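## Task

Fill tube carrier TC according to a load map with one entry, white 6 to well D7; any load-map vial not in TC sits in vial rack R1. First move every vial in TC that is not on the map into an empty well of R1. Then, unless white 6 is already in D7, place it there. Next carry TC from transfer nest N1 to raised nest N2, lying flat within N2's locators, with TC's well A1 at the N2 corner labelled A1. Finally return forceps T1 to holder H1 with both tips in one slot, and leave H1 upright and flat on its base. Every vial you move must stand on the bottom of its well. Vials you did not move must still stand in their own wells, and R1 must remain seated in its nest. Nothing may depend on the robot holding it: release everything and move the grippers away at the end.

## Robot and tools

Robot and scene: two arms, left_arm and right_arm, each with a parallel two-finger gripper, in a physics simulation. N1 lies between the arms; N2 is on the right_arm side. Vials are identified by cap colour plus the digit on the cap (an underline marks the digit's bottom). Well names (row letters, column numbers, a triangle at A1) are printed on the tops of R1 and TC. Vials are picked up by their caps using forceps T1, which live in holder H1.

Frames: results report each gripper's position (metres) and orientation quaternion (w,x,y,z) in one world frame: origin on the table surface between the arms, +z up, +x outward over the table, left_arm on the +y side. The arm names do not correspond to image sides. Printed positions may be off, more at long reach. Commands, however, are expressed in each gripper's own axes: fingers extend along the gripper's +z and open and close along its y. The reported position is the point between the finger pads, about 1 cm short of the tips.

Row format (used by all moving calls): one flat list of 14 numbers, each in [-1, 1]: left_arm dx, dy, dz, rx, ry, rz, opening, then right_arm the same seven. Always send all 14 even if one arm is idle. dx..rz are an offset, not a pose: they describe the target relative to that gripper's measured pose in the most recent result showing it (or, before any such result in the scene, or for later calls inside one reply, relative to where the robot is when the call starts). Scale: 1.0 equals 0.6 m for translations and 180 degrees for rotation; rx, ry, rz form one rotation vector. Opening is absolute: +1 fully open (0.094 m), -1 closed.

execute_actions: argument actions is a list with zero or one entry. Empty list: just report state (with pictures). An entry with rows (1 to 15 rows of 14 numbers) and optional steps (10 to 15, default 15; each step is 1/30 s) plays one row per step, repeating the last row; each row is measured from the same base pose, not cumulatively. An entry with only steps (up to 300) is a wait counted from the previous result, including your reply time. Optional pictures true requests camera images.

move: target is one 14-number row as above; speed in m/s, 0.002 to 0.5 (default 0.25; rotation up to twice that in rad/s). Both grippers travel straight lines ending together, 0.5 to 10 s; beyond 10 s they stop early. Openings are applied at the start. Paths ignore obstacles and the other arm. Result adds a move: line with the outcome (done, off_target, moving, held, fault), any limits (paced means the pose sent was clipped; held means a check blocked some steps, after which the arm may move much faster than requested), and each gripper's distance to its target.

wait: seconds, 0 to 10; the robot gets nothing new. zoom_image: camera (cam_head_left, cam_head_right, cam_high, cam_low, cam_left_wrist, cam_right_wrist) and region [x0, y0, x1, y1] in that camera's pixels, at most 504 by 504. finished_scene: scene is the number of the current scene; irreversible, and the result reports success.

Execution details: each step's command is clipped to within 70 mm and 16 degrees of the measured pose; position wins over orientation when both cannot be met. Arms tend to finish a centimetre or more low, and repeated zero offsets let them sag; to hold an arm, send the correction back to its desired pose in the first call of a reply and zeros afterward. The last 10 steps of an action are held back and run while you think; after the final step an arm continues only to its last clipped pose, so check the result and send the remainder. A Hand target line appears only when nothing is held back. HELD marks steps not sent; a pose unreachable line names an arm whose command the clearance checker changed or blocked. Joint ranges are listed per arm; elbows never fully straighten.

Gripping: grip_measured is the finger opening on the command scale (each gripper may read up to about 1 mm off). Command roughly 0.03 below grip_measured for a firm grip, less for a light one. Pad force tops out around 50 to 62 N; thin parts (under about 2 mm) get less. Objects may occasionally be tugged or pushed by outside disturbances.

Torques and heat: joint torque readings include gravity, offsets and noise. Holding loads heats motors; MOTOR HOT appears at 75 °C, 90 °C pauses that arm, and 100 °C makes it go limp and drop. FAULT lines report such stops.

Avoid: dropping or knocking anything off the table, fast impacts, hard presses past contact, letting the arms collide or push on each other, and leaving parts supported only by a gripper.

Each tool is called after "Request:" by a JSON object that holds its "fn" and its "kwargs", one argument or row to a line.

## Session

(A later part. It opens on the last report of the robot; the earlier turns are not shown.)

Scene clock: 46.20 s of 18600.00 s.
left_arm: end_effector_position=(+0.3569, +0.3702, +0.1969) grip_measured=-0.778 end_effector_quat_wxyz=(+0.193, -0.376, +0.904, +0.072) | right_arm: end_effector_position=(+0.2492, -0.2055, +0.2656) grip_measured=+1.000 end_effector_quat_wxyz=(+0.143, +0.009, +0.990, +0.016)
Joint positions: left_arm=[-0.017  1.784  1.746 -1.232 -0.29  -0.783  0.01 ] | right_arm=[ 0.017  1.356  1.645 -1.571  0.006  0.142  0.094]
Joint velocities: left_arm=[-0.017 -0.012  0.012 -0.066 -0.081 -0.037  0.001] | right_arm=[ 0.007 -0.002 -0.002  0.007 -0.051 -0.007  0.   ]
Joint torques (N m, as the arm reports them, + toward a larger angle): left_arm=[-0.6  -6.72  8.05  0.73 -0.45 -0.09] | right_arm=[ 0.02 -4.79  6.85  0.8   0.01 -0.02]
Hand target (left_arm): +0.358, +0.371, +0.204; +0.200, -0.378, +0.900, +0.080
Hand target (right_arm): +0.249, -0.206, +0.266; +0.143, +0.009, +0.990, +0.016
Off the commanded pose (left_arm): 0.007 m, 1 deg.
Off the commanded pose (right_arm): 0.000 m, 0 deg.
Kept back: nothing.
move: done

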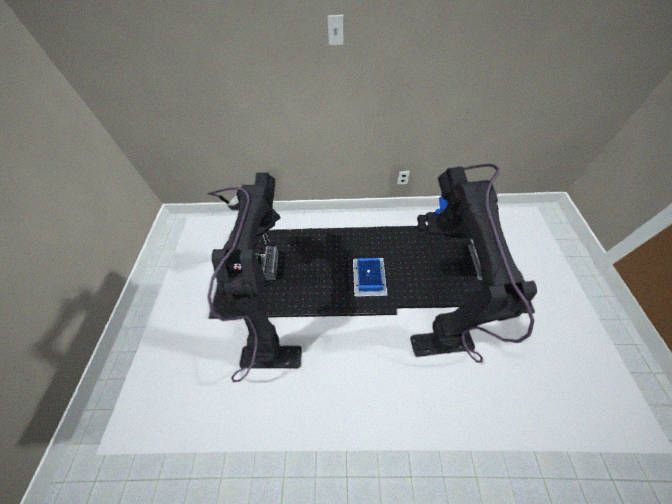

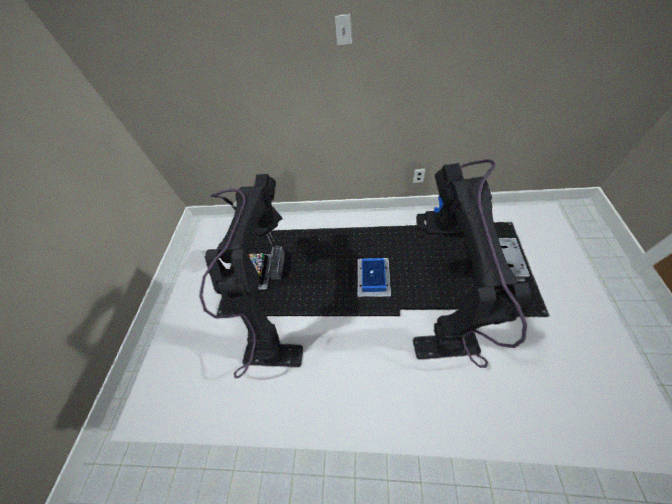

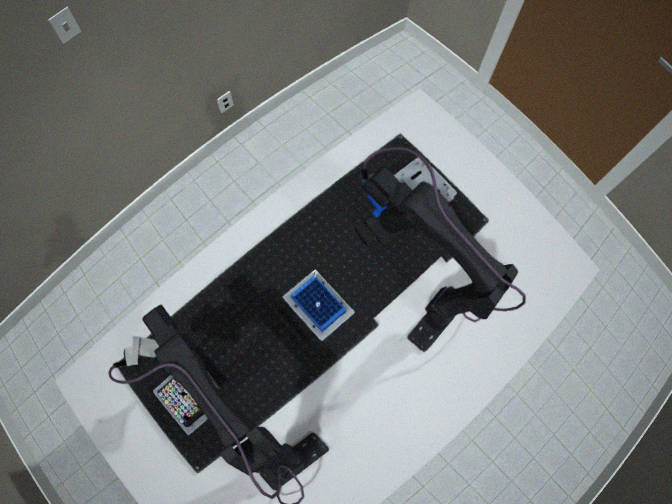

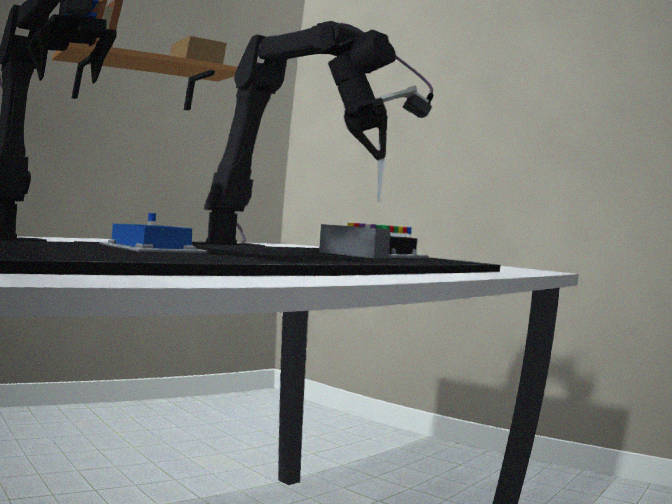

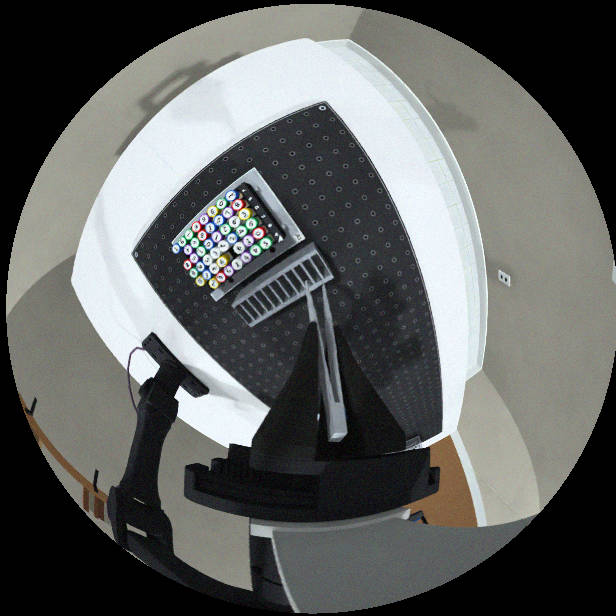

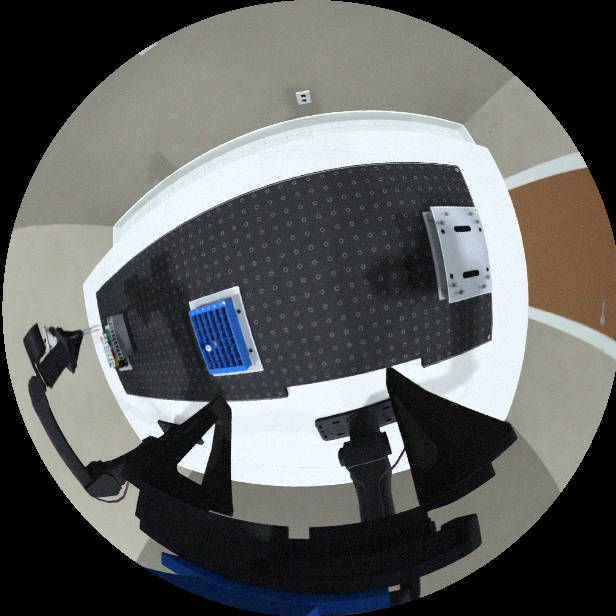

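Request:
{"fn": "move", "kwargs": {
  "target": [-0.011, 0.1432, 0.0317, 0.004, -0.005, 0, -0.78, 0, 0, 0, 0, 0, 0, 1.0],
  "speed": 0.08
}}

Scene clock: 48.40 s of 18600.00 s.
left_arm: end_effector_position=(+0.3038, +0.4381, +0.1742) grip_measured=-0.778 end_effector_quat_wxyz=(+0.186, -0.376, +0.905, +0.074) | right_arm: end_effector_position=(+0.2492, -0.2055, +0.2656) grip_measured=+1.000 end_effector_quat_wxyz=(+0.143, +0.009, +0.990, +0.016)
Joint positions: left_arm=[ 0.206  1.584  1.43  -1.076 -0.219 -0.566  0.01 ] | right_arm=[ 0.017  1.356  1.645 -1.571  0.006  0.142  0.094]
Joint velocities: left_arm=[-0.007  0.007 -0.007 -0.037 -0.007 -0.11  -0.   ] | right_arm=[ 0.007  0.017  0.012  0.051 -0.022 -0.066  0.   ]
Joint torques (N m, as the arm reports them, + toward a larger angle): left_arm=[ 0.51 -7.48  4.85  1.17 -0.1   0.12] | right_arm=[ 0.05 -4.77  6.8   0.8   0.   -0.03]
Hand target (left_arm): +0.305, +0.440, +0.180; +0.202, -0.374, +0.902, +0.071
Hand target (right_arm): +0.249, -0.206, +0.266; +0.143, +0.009, +0.990, +0.016
Off the commanded pose (left_arm): 0.007 m, 2 deg.
Off the commanded pose (right_arm): 0.000 m, 0 deg.
Kept back: nothing.
move: done

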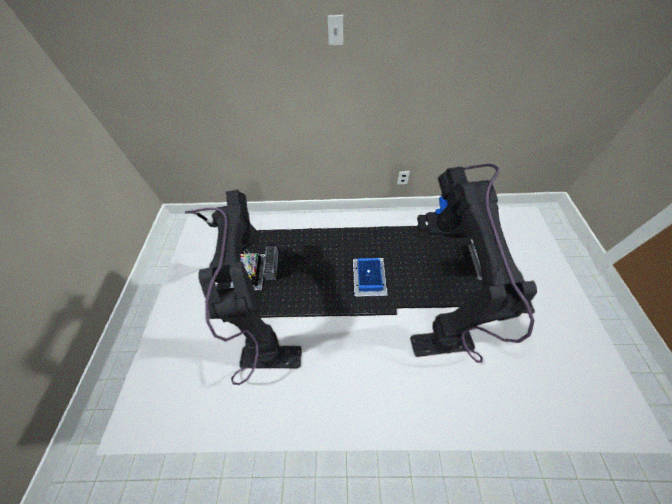

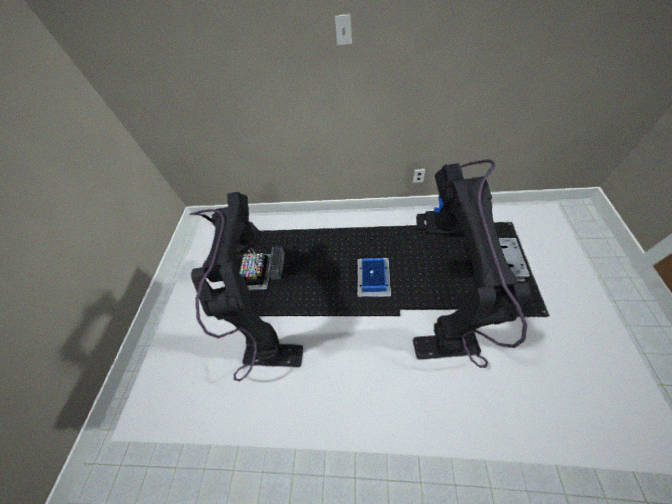

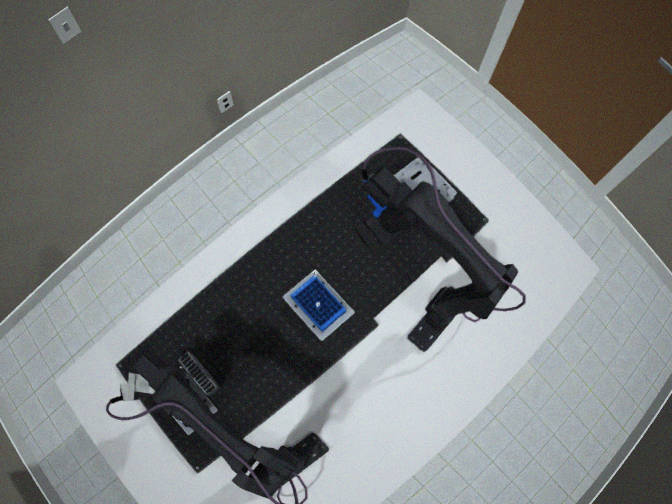

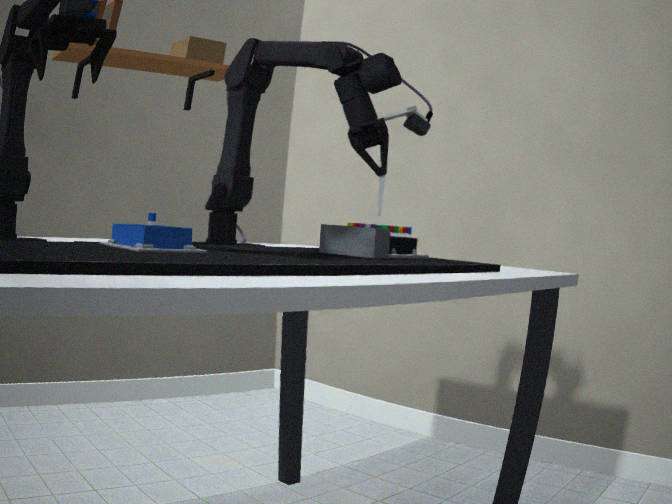

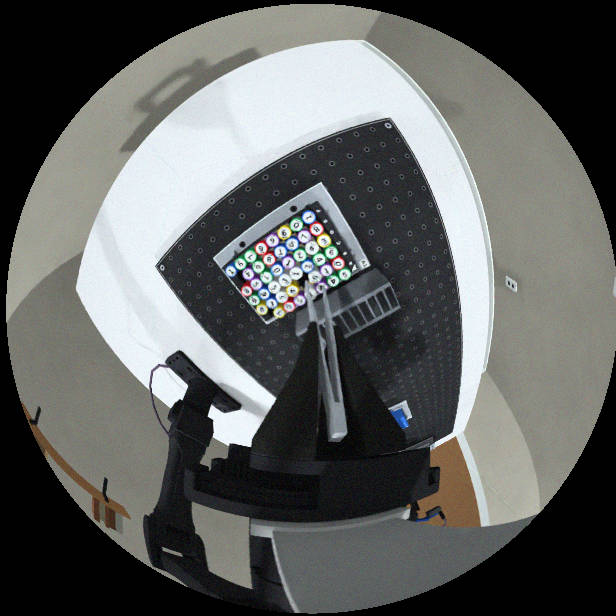

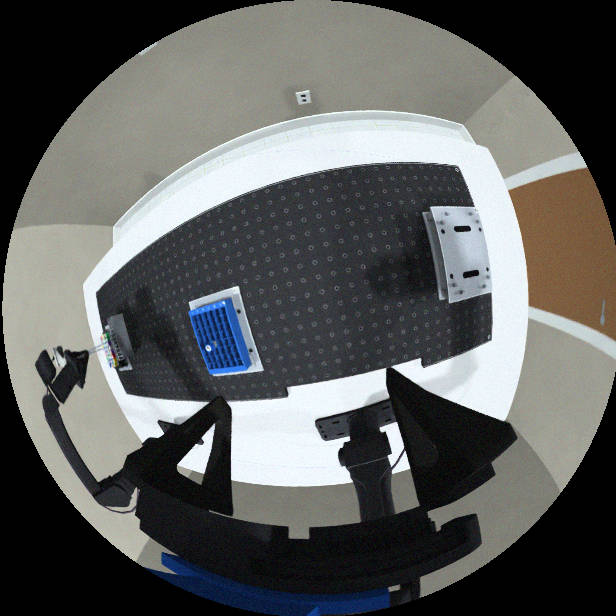

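Request:
{"fn": "zoom_image", "kwargs": {
  "camera": "cam_left_wrist",
  "region": [270, 240, 370, 330]
}}

Request:
{"fn": "zoom_image", "kwargs": {
  "camera": "cam_low",
  "region": [335, 150, 425, 250]
}}

Region (270, 240, 370, 330) of cam_left_wrist's 616x616 image, scaled by 5.040, with more detail than that image has; it fills the top 454 rows of this view, and the rest is white.

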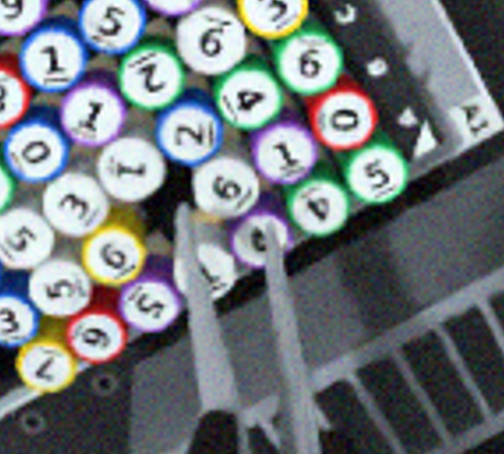

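Region (335, 150, 425, 250) of cam_low's 672x504 image, scaled by 5.040, with more detail than that image has; it fills the left 454 columns of this view, and the rest is white.

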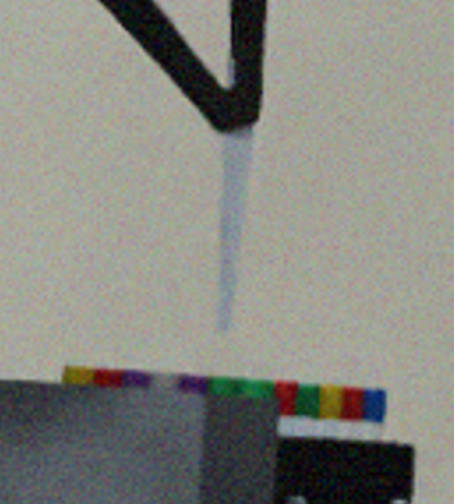

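Request:
{"fn": "move", "kwargs": {
  "target": [-0.0007, 0.0008, 0.0079, 0.0057, -0.0089, -0.0006, -0.78, 0, 0, 0, 0, 0, 0, 1.0],
  "speed": 0.02
}}

Scene clock: 51.13 s of 18600.00 s.
left_arm: end_effector_position=(+0.3033, +0.4378, +0.1631) grip_measured=-0.778 end_effector_quat_wxyz=(+0.183, -0.375, +0.906, +0.074) | right_arm: end_effector_position=(+0.2492, -0.2055, +0.2656) grip_measured=+1.000 end_effector_quat_wxyz=(+0.143, +0.009, +0.990, +0.016)
Joint positions: left_arm=[ 0.206  1.584  1.388 -1.039 -0.218 -0.564  0.01 ] | right_arm=[ 0.017  1.356  1.645 -1.571  0.006  0.142  0.094]
Joint velocities: left_arm=[ 0.002  0.002  0.012 -0.007  0.007 -0.066  0.   ] | right_arm=[ 0.002 -0.007 -0.012 -0.007 -0.051  0.095  0.   ]
Joint torques (N m, as the arm reports them, + toward a larger angle): left_arm=[ 0.47 -7.68  4.93  1.15 -0.13  0.07] | right_arm=[ 0.05 -4.73  6.77  0.8   0.   -0.03]
Hand target (left_arm): +0.305, +0.440, +0.170; +0.202, -0.374, +0.902, +0.071
Hand target (right_arm): +0.249, -0.206, +0.266; +0.143, +0.009, +0.990, +0.016
Off the commanded pose (left_arm): 0.007 m, 2 deg.
Off the commanded pose (right_arm): 0.000 m, 0 deg.
Kept back: nothing.
move: done

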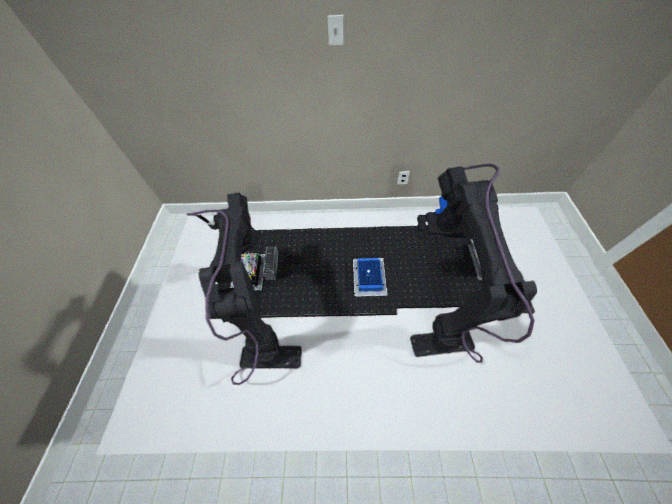

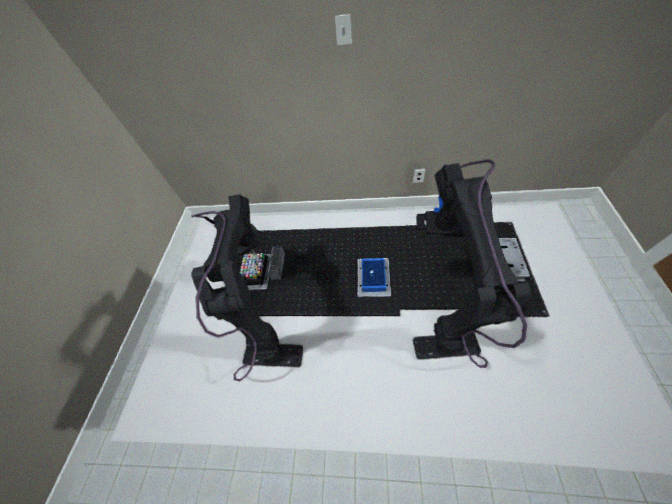

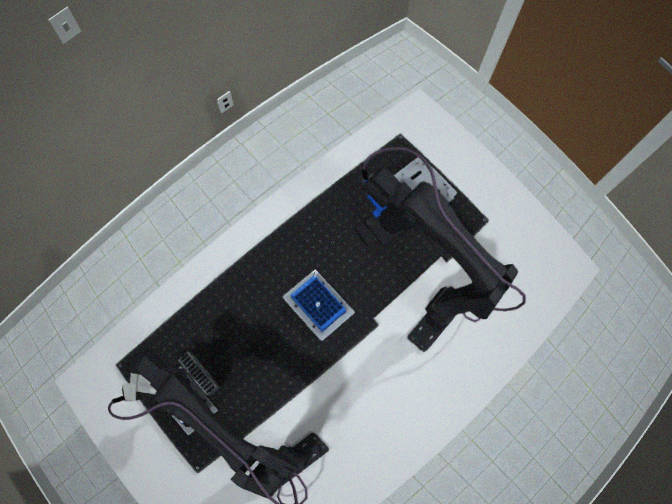

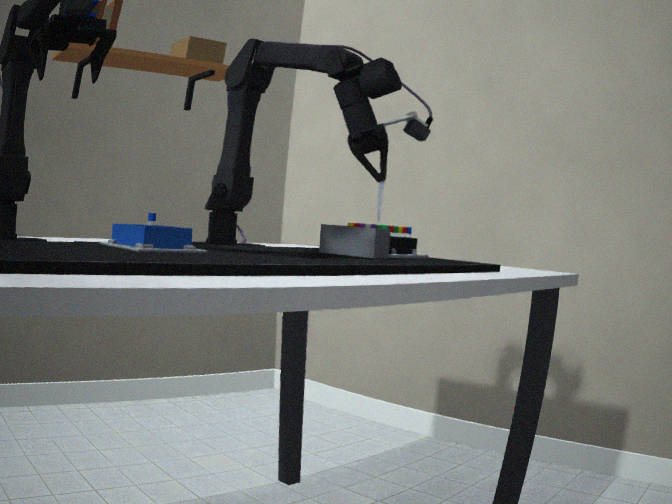

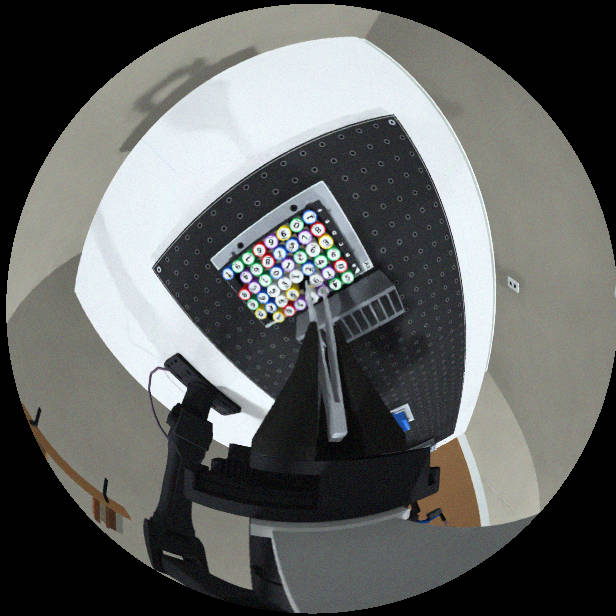

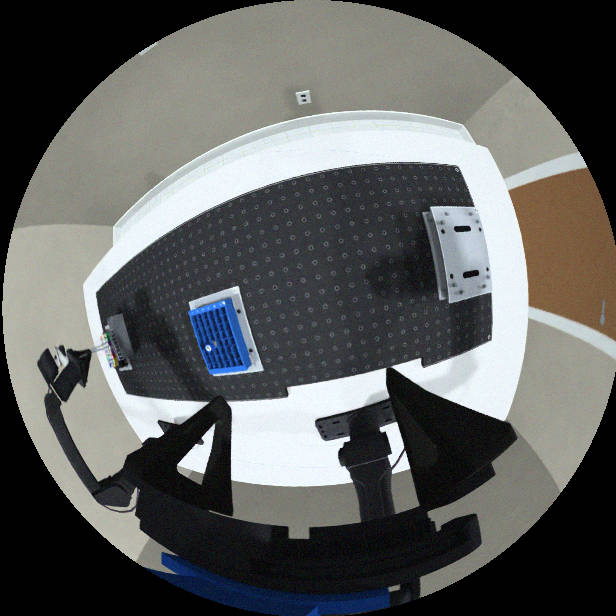

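Request:
{"fn": "zoom_image", "kwargs": {
  "camera": "cam_left_wrist",
  "region": [285, 255, 350, 315]
}}

Request:
{"fn": "zoom_image", "kwargs": {
  "camera": "cam_low",
  "region": [345, 190, 415, 245]
}}

Region (285, 255, 350, 315) of cam_left_wrist's 616x616 image, scaled by 7.754, with more detail than that image has; it fills the top 465 rows of this view, and the rest is white.

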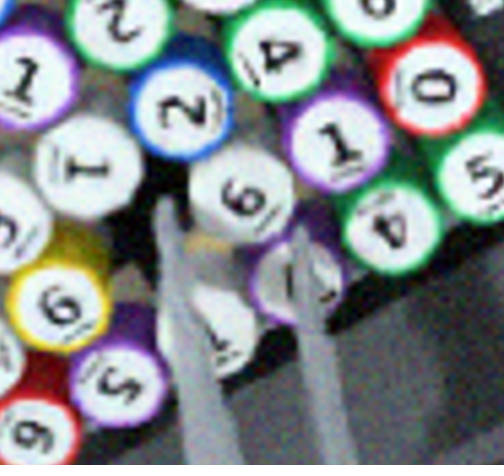

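Region (345, 190, 415, 245) of cam_low's 672x504 image, scaled by 7.200, with more detail than that image has; it fills the top 396 rows of this view, and the rest is white.

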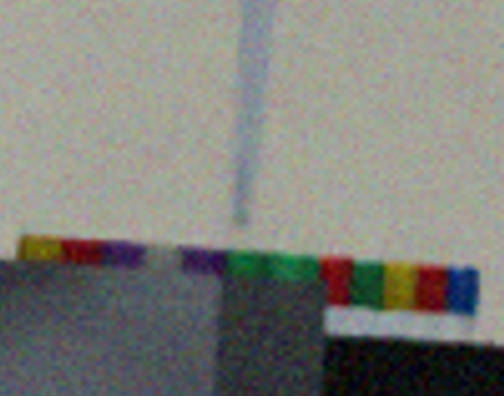

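Request:
{"fn": "move", "kwargs": {
  "target": [-0.0096, -0.001, -0.0047, 0.0078, -0.0134, -0.0023, -0.765, 0, 0, 0, 0, 0, 0, 1.0],
  "speed": 0.02
}}

Scene clock: 55.03 s of 18600.00 s.
left_arm: end_effector_position=(+0.3055, +0.4382, +0.1600) grip_measured=-0.767 end_effector_quat_wxyz=(+0.188, -0.375, +0.905, +0.073) | right_arm: end_effector_position=(+0.2492, -0.2055, +0.2656) grip_measured=+1.000 end_effector_quat_wxyz=(+0.143, +0.009, +0.990, +0.016)
Joint positions: left_arm=[ 0.206  1.584  1.373 -1.015 -0.218 -0.564  0.011] | right_arm=[ 0.017  1.356  1.645 -1.571  0.006  0.142  0.094]
Joint velocities: left_arm=[-0.012 -0.002 -0.012  0.051 -0.037  0.007  0.   ] | right_arm=[-0.002 -0.002  0.007  0.007 -0.051 -0.037  0.   ]
Joint torques (N m, as the arm reports them, + toward a larger angle): left_arm=[ 0.39 -7.89  4.91  1.15 -0.14  0.08] | right_arm=[ 0.08 -4.77  6.83  0.8  -0.02 -0.03]
Hand target (left_arm): +0.307, +0.440, +0.168; +0.207, -0.375, +0.901, +0.071
Hand target (right_arm): +0.249, -0.206, +0.266; +0.143, +0.009, +0.990, +0.016
Off the commanded pose (left_arm): 0.008 m, 2 deg.
Off the commanded pose (right_arm): 0.000 m, 0 deg.
Kept back: nothing.
move: done

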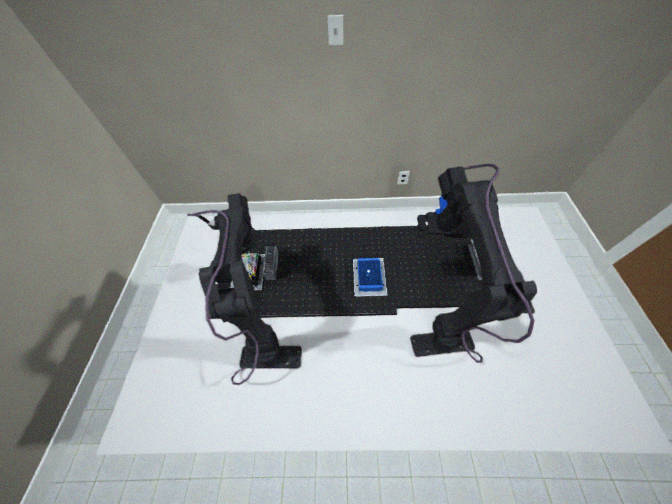

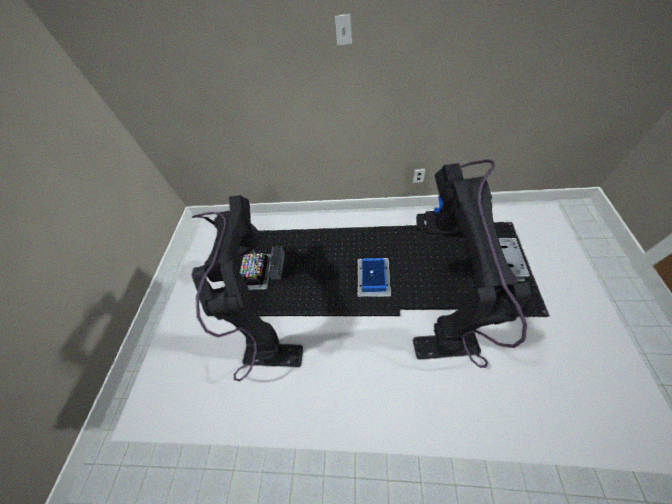

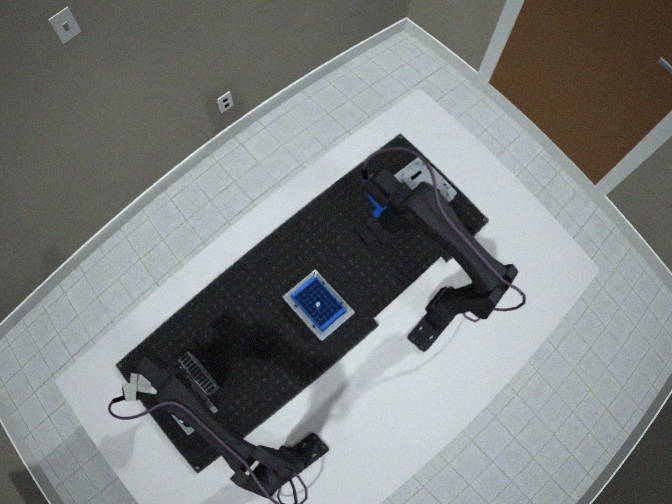

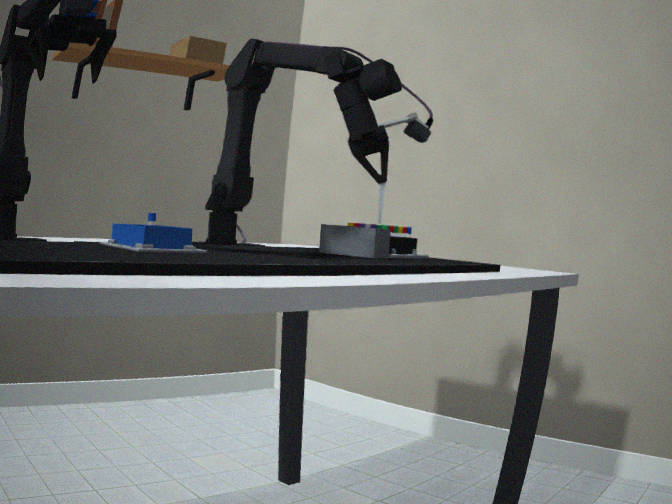

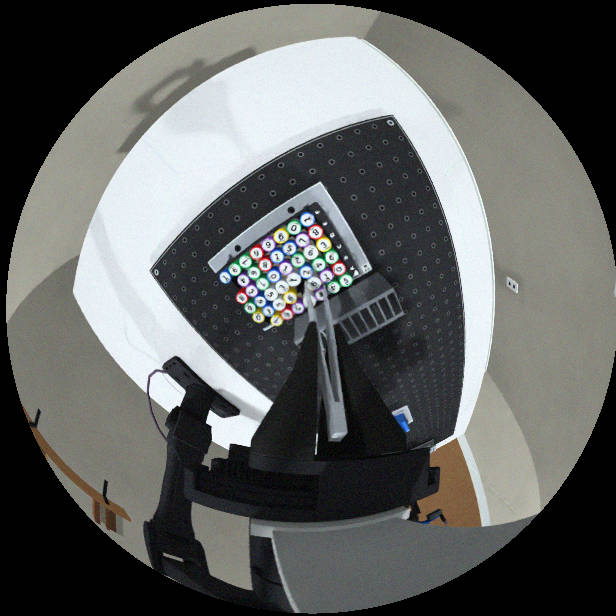

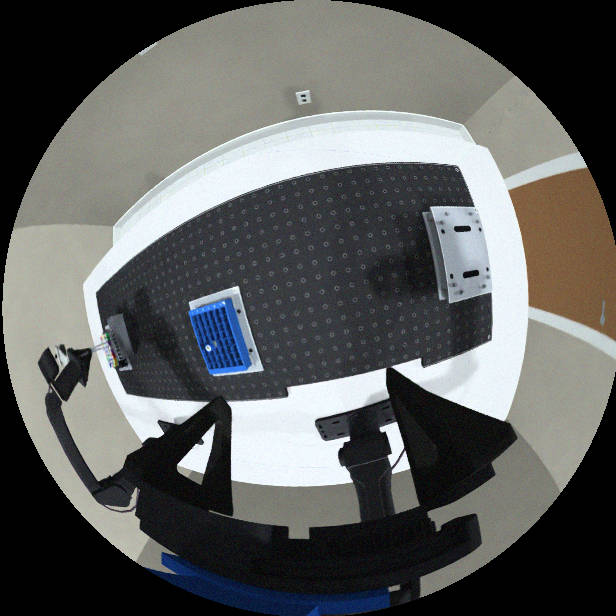

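Request:
{"fn": "zoom_image", "kwargs": {
  "camera": "cam_left_wrist",
  "region": [285, 255, 350, 315]
}}

Request:
{"fn": "zoom_image", "kwargs": {
  "camera": "cam_low",
  "region": [345, 190, 415, 245]
}}

Region (285, 255, 350, 315) of cam_left_wrist's 616x616 image, scaled by 7.754, with more detail than that image has; it fills the top 465 rows of this view, and the rest is white.

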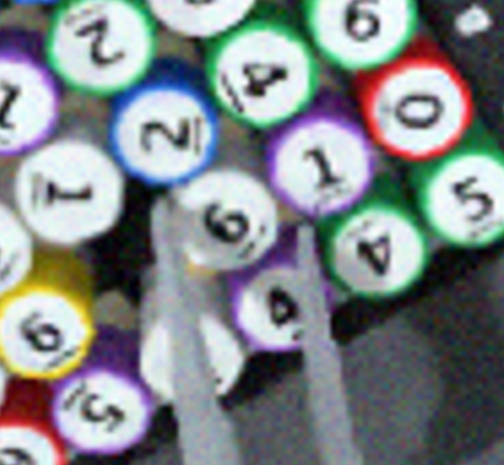

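Region (345, 190, 415, 245) of cam_low's 672x504 image, scaled by 7.200, with more detail than that image has; it fills the top 396 rows of this view, and the rest is white.

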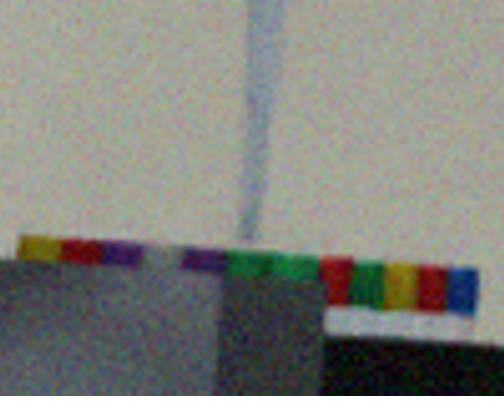

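Request:
{"fn": "move", "kwargs": {
  "target": [-0.0055, 0.0011, -0.0029, 0.0058, -0.0105, -0.002, -0.765, 0, 0, 0, 0, 0, 0, 1.0],
  "speed": 0.02
}}

Scene clock: 57.20 s of 18600.00 s.
left_arm: end_effector_position=(+0.3054, +0.4382, +0.1552) grip_measured=-0.767 end_effector_quat_wxyz=(+0.187, -0.375, +0.905, +0.073) | right_arm: end_effector_position=(+0.2492, -0.2055, +0.2656) grip_measured=+1.000 end_effector_quat_wxyz=(+0.143, +0.009, +0.990, +0.016)
Joint positions: left_arm=[ 0.206  1.584  1.355 -0.998 -0.218 -0.564  0.011] | right_arm=[ 0.017  1.356  1.645 -1.571  0.006  0.142  0.094]
Joint velocities: left_arm=[ 0.012 -0.027  0.012  0.007 -0.007 -0.095 -0.001] | right_arm=[ 0.002 -0.002 -0.007  0.066  0.022  0.007  0.   ]
Joint torques (N m, as the arm reports them, + toward a larger angle): left_arm=[ 0.41 -7.84  4.98  1.15 -0.14  0.05] | right_arm=[ 0.08 -4.8   6.83  0.79  0.   -0.02]
Hand target (left_arm): +0.307, +0.440, +0.163; +0.206, -0.375, +0.901, +0.071
Hand target (right_arm): +0.249, -0.206, +0.266; +0.143, +0.009, +0.990, +0.016
Off the commanded pose (left_arm): 0.008 m, 2 deg.
Off the commanded pose (right_arm): 0.000 m, 0 deg.
Kept back: nothing.
move: done

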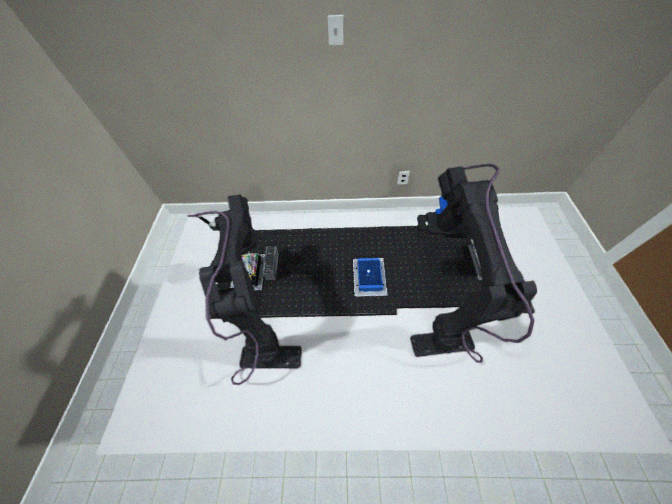

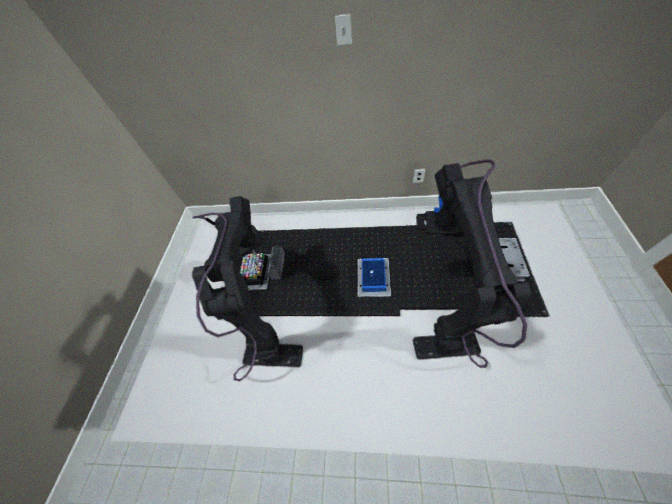

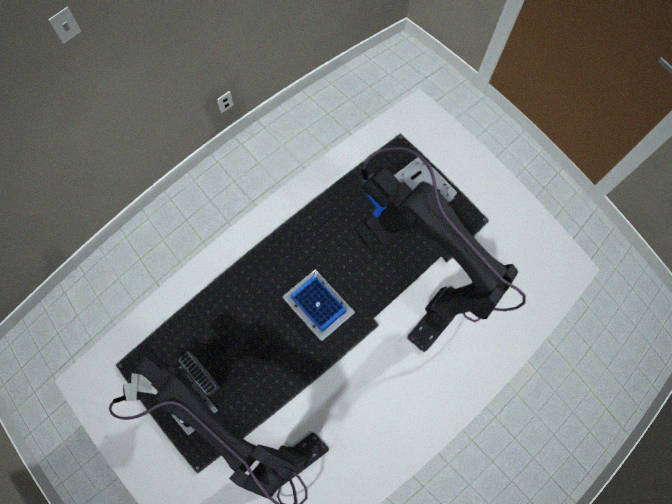

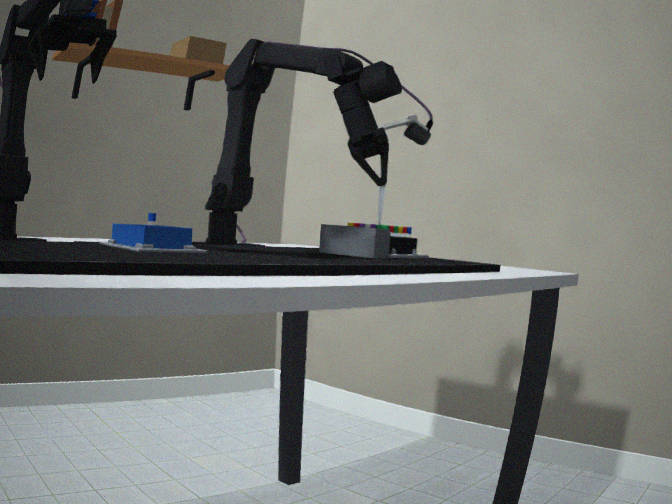

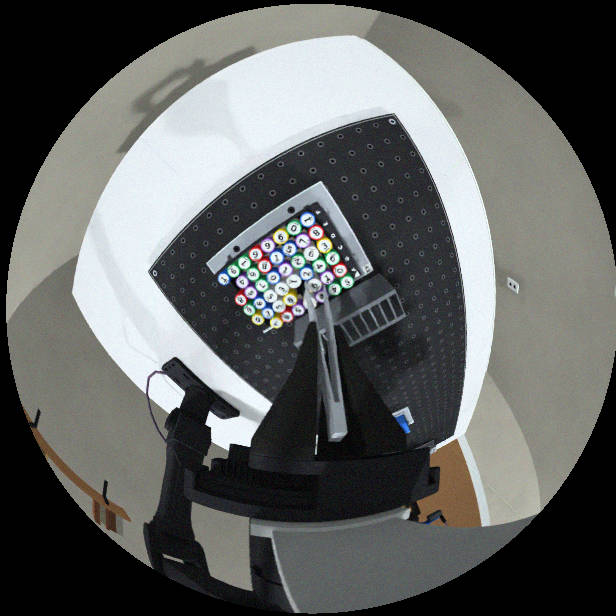

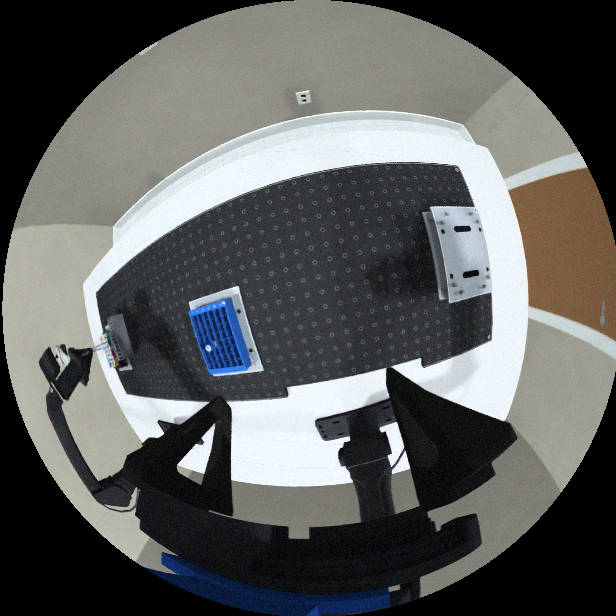

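Request:
{"fn": "zoom_image", "kwargs": {
  "camera": "cam_left_wrist",
  "region": [285, 255, 350, 315]
}}

Region (285, 255, 350, 315) of cam_left_wrist's 616x616 image, scaled by 7.754, with more detail than that image has; it fills the top 465 rows of this view, and the rest is white.

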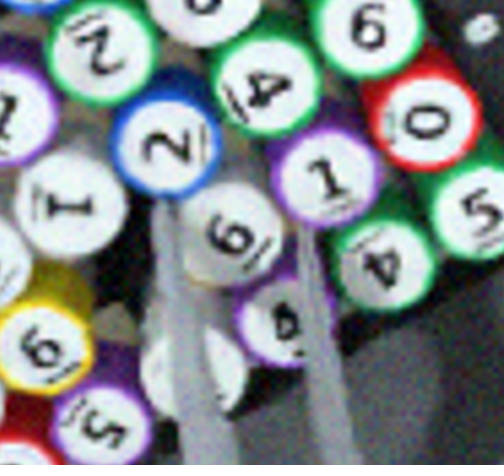

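Request:
{"fn": "move", "kwargs": {
  "target": [-0.0042, 0.001, 0.0006, 0.0058, -0.0107, -0.002, -0.765, 0, 0, 0, 0, 0, 0, 1.0],
  "speed": 0.02
}}

Request:
{"fn": "zoom_image", "kwargs": {
  "camera": "cam_left_wrist",
  "region": [285, 255, 350, 315]
}}

Scene clock: 59.20 s of 18600.00 s.
left_arm: end_effector_position=(+0.3052, +0.4381, +0.1484) grip_measured=-0.767 end_effector_quat_wxyz=(+0.187, -0.375, +0.905, +0.073) | right_arm: end_effector_position=(+0.2492, -0.2055, +0.2656) grip_measured=+1.000 end_effector_quat_wxyz=(+0.143, +0.009, +0.990, +0.016)
Joint positions: left_arm=[ 0.206  1.584  1.328 -0.972 -0.218 -0.564  0.011] | right_arm=[ 0.017  1.356  1.645 -1.571  0.006  0.142  0.094]
Joint velocities: left_arm=[ 0.007  0.007  0.012  0.11  -0.095 -0.066 -0.001] | right_arm=[ 0.002  0.002  0.007 -0.007 -0.081 -0.037  0.   ]
Joint torques (N m, as the arm reports them, + toward a larger angle): left_arm=[ 0.44 -7.8   4.89  1.15 -0.14  0.05] | right_arm=[ 0.05 -4.74  6.8   0.81  0.02 -0.04]
Hand target (left_arm): +0.307, +0.440, +0.156; +0.206, -0.375, +0.901, +0.071
Hand target (right_arm): +0.249, -0.206, +0.266; +0.143, +0.009, +0.990, +0.016
Off the commanded pose (left_arm): 0.008 m, 2 deg.
Off the commanded pose (right_arm): 0.000 m, 0 deg.
Kept back: nothing.
move: done

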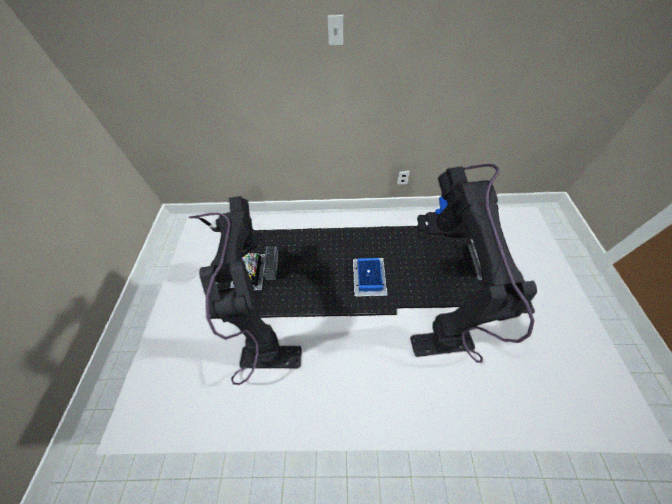

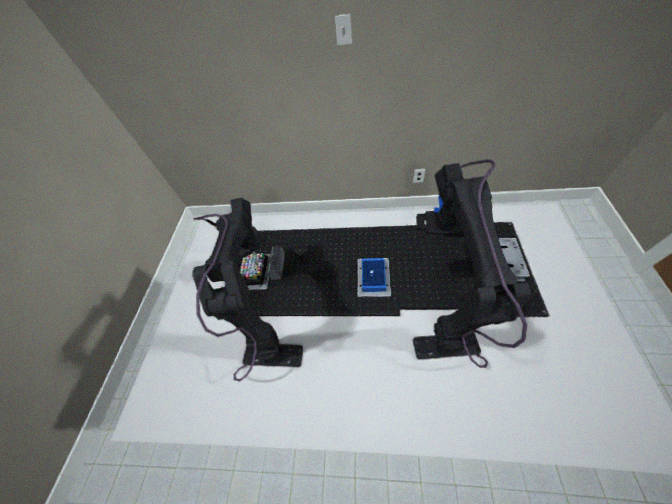

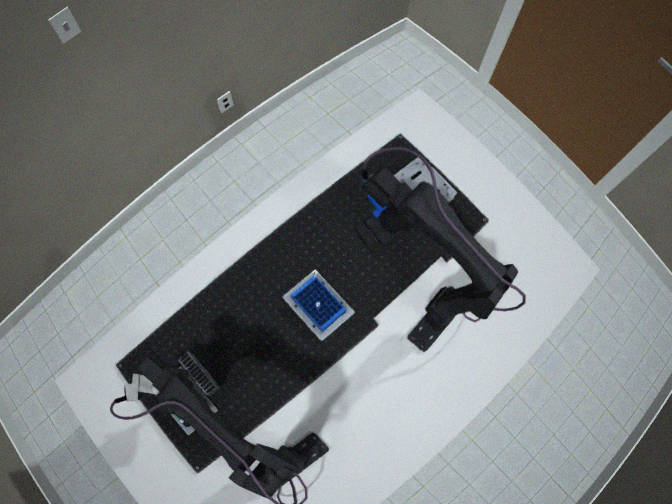

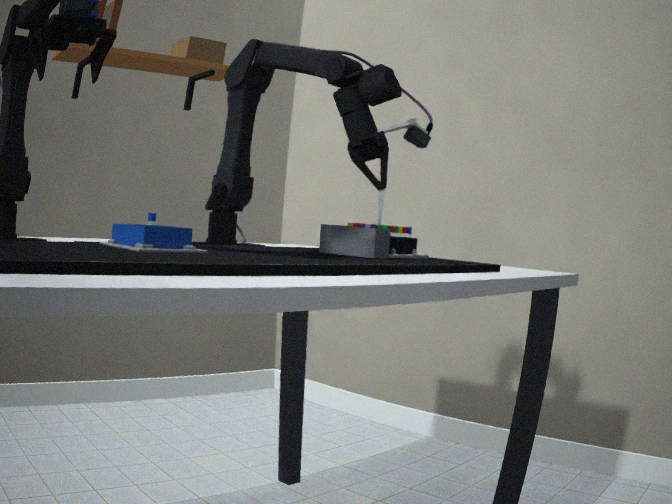

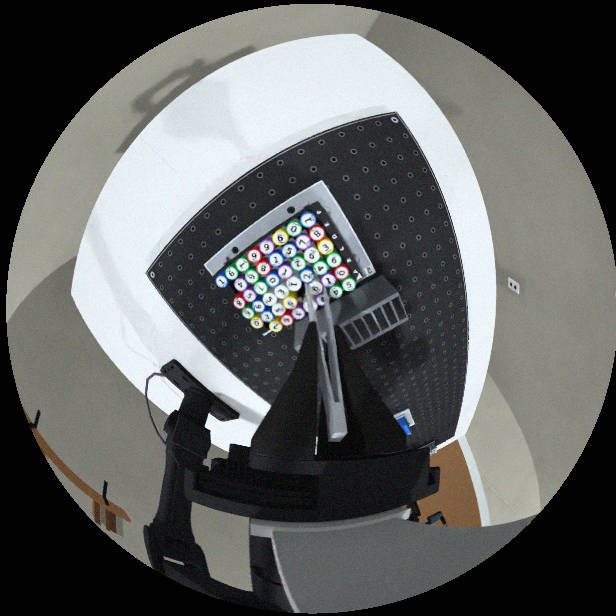

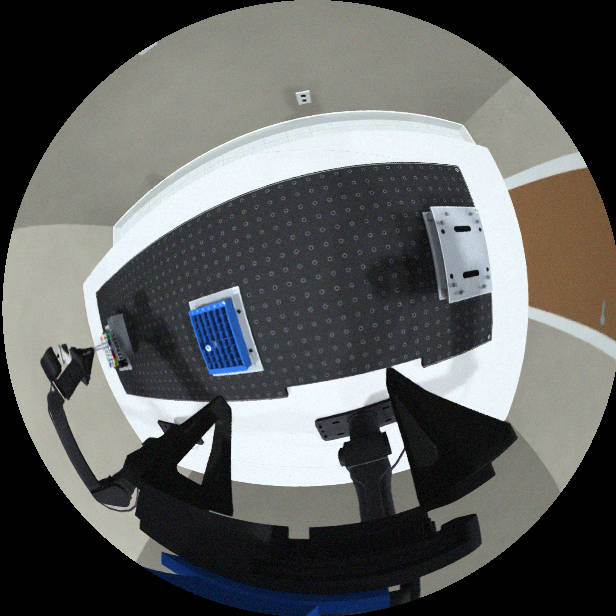

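Region (285, 255, 350, 315) of cam_left_wrist's 616x616 image, scaled by 7.754, with more detail than that image has; it fills the top 465 rows of this view, and the rest is white.

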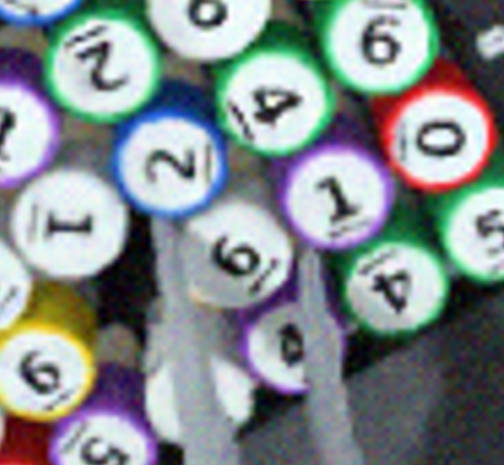

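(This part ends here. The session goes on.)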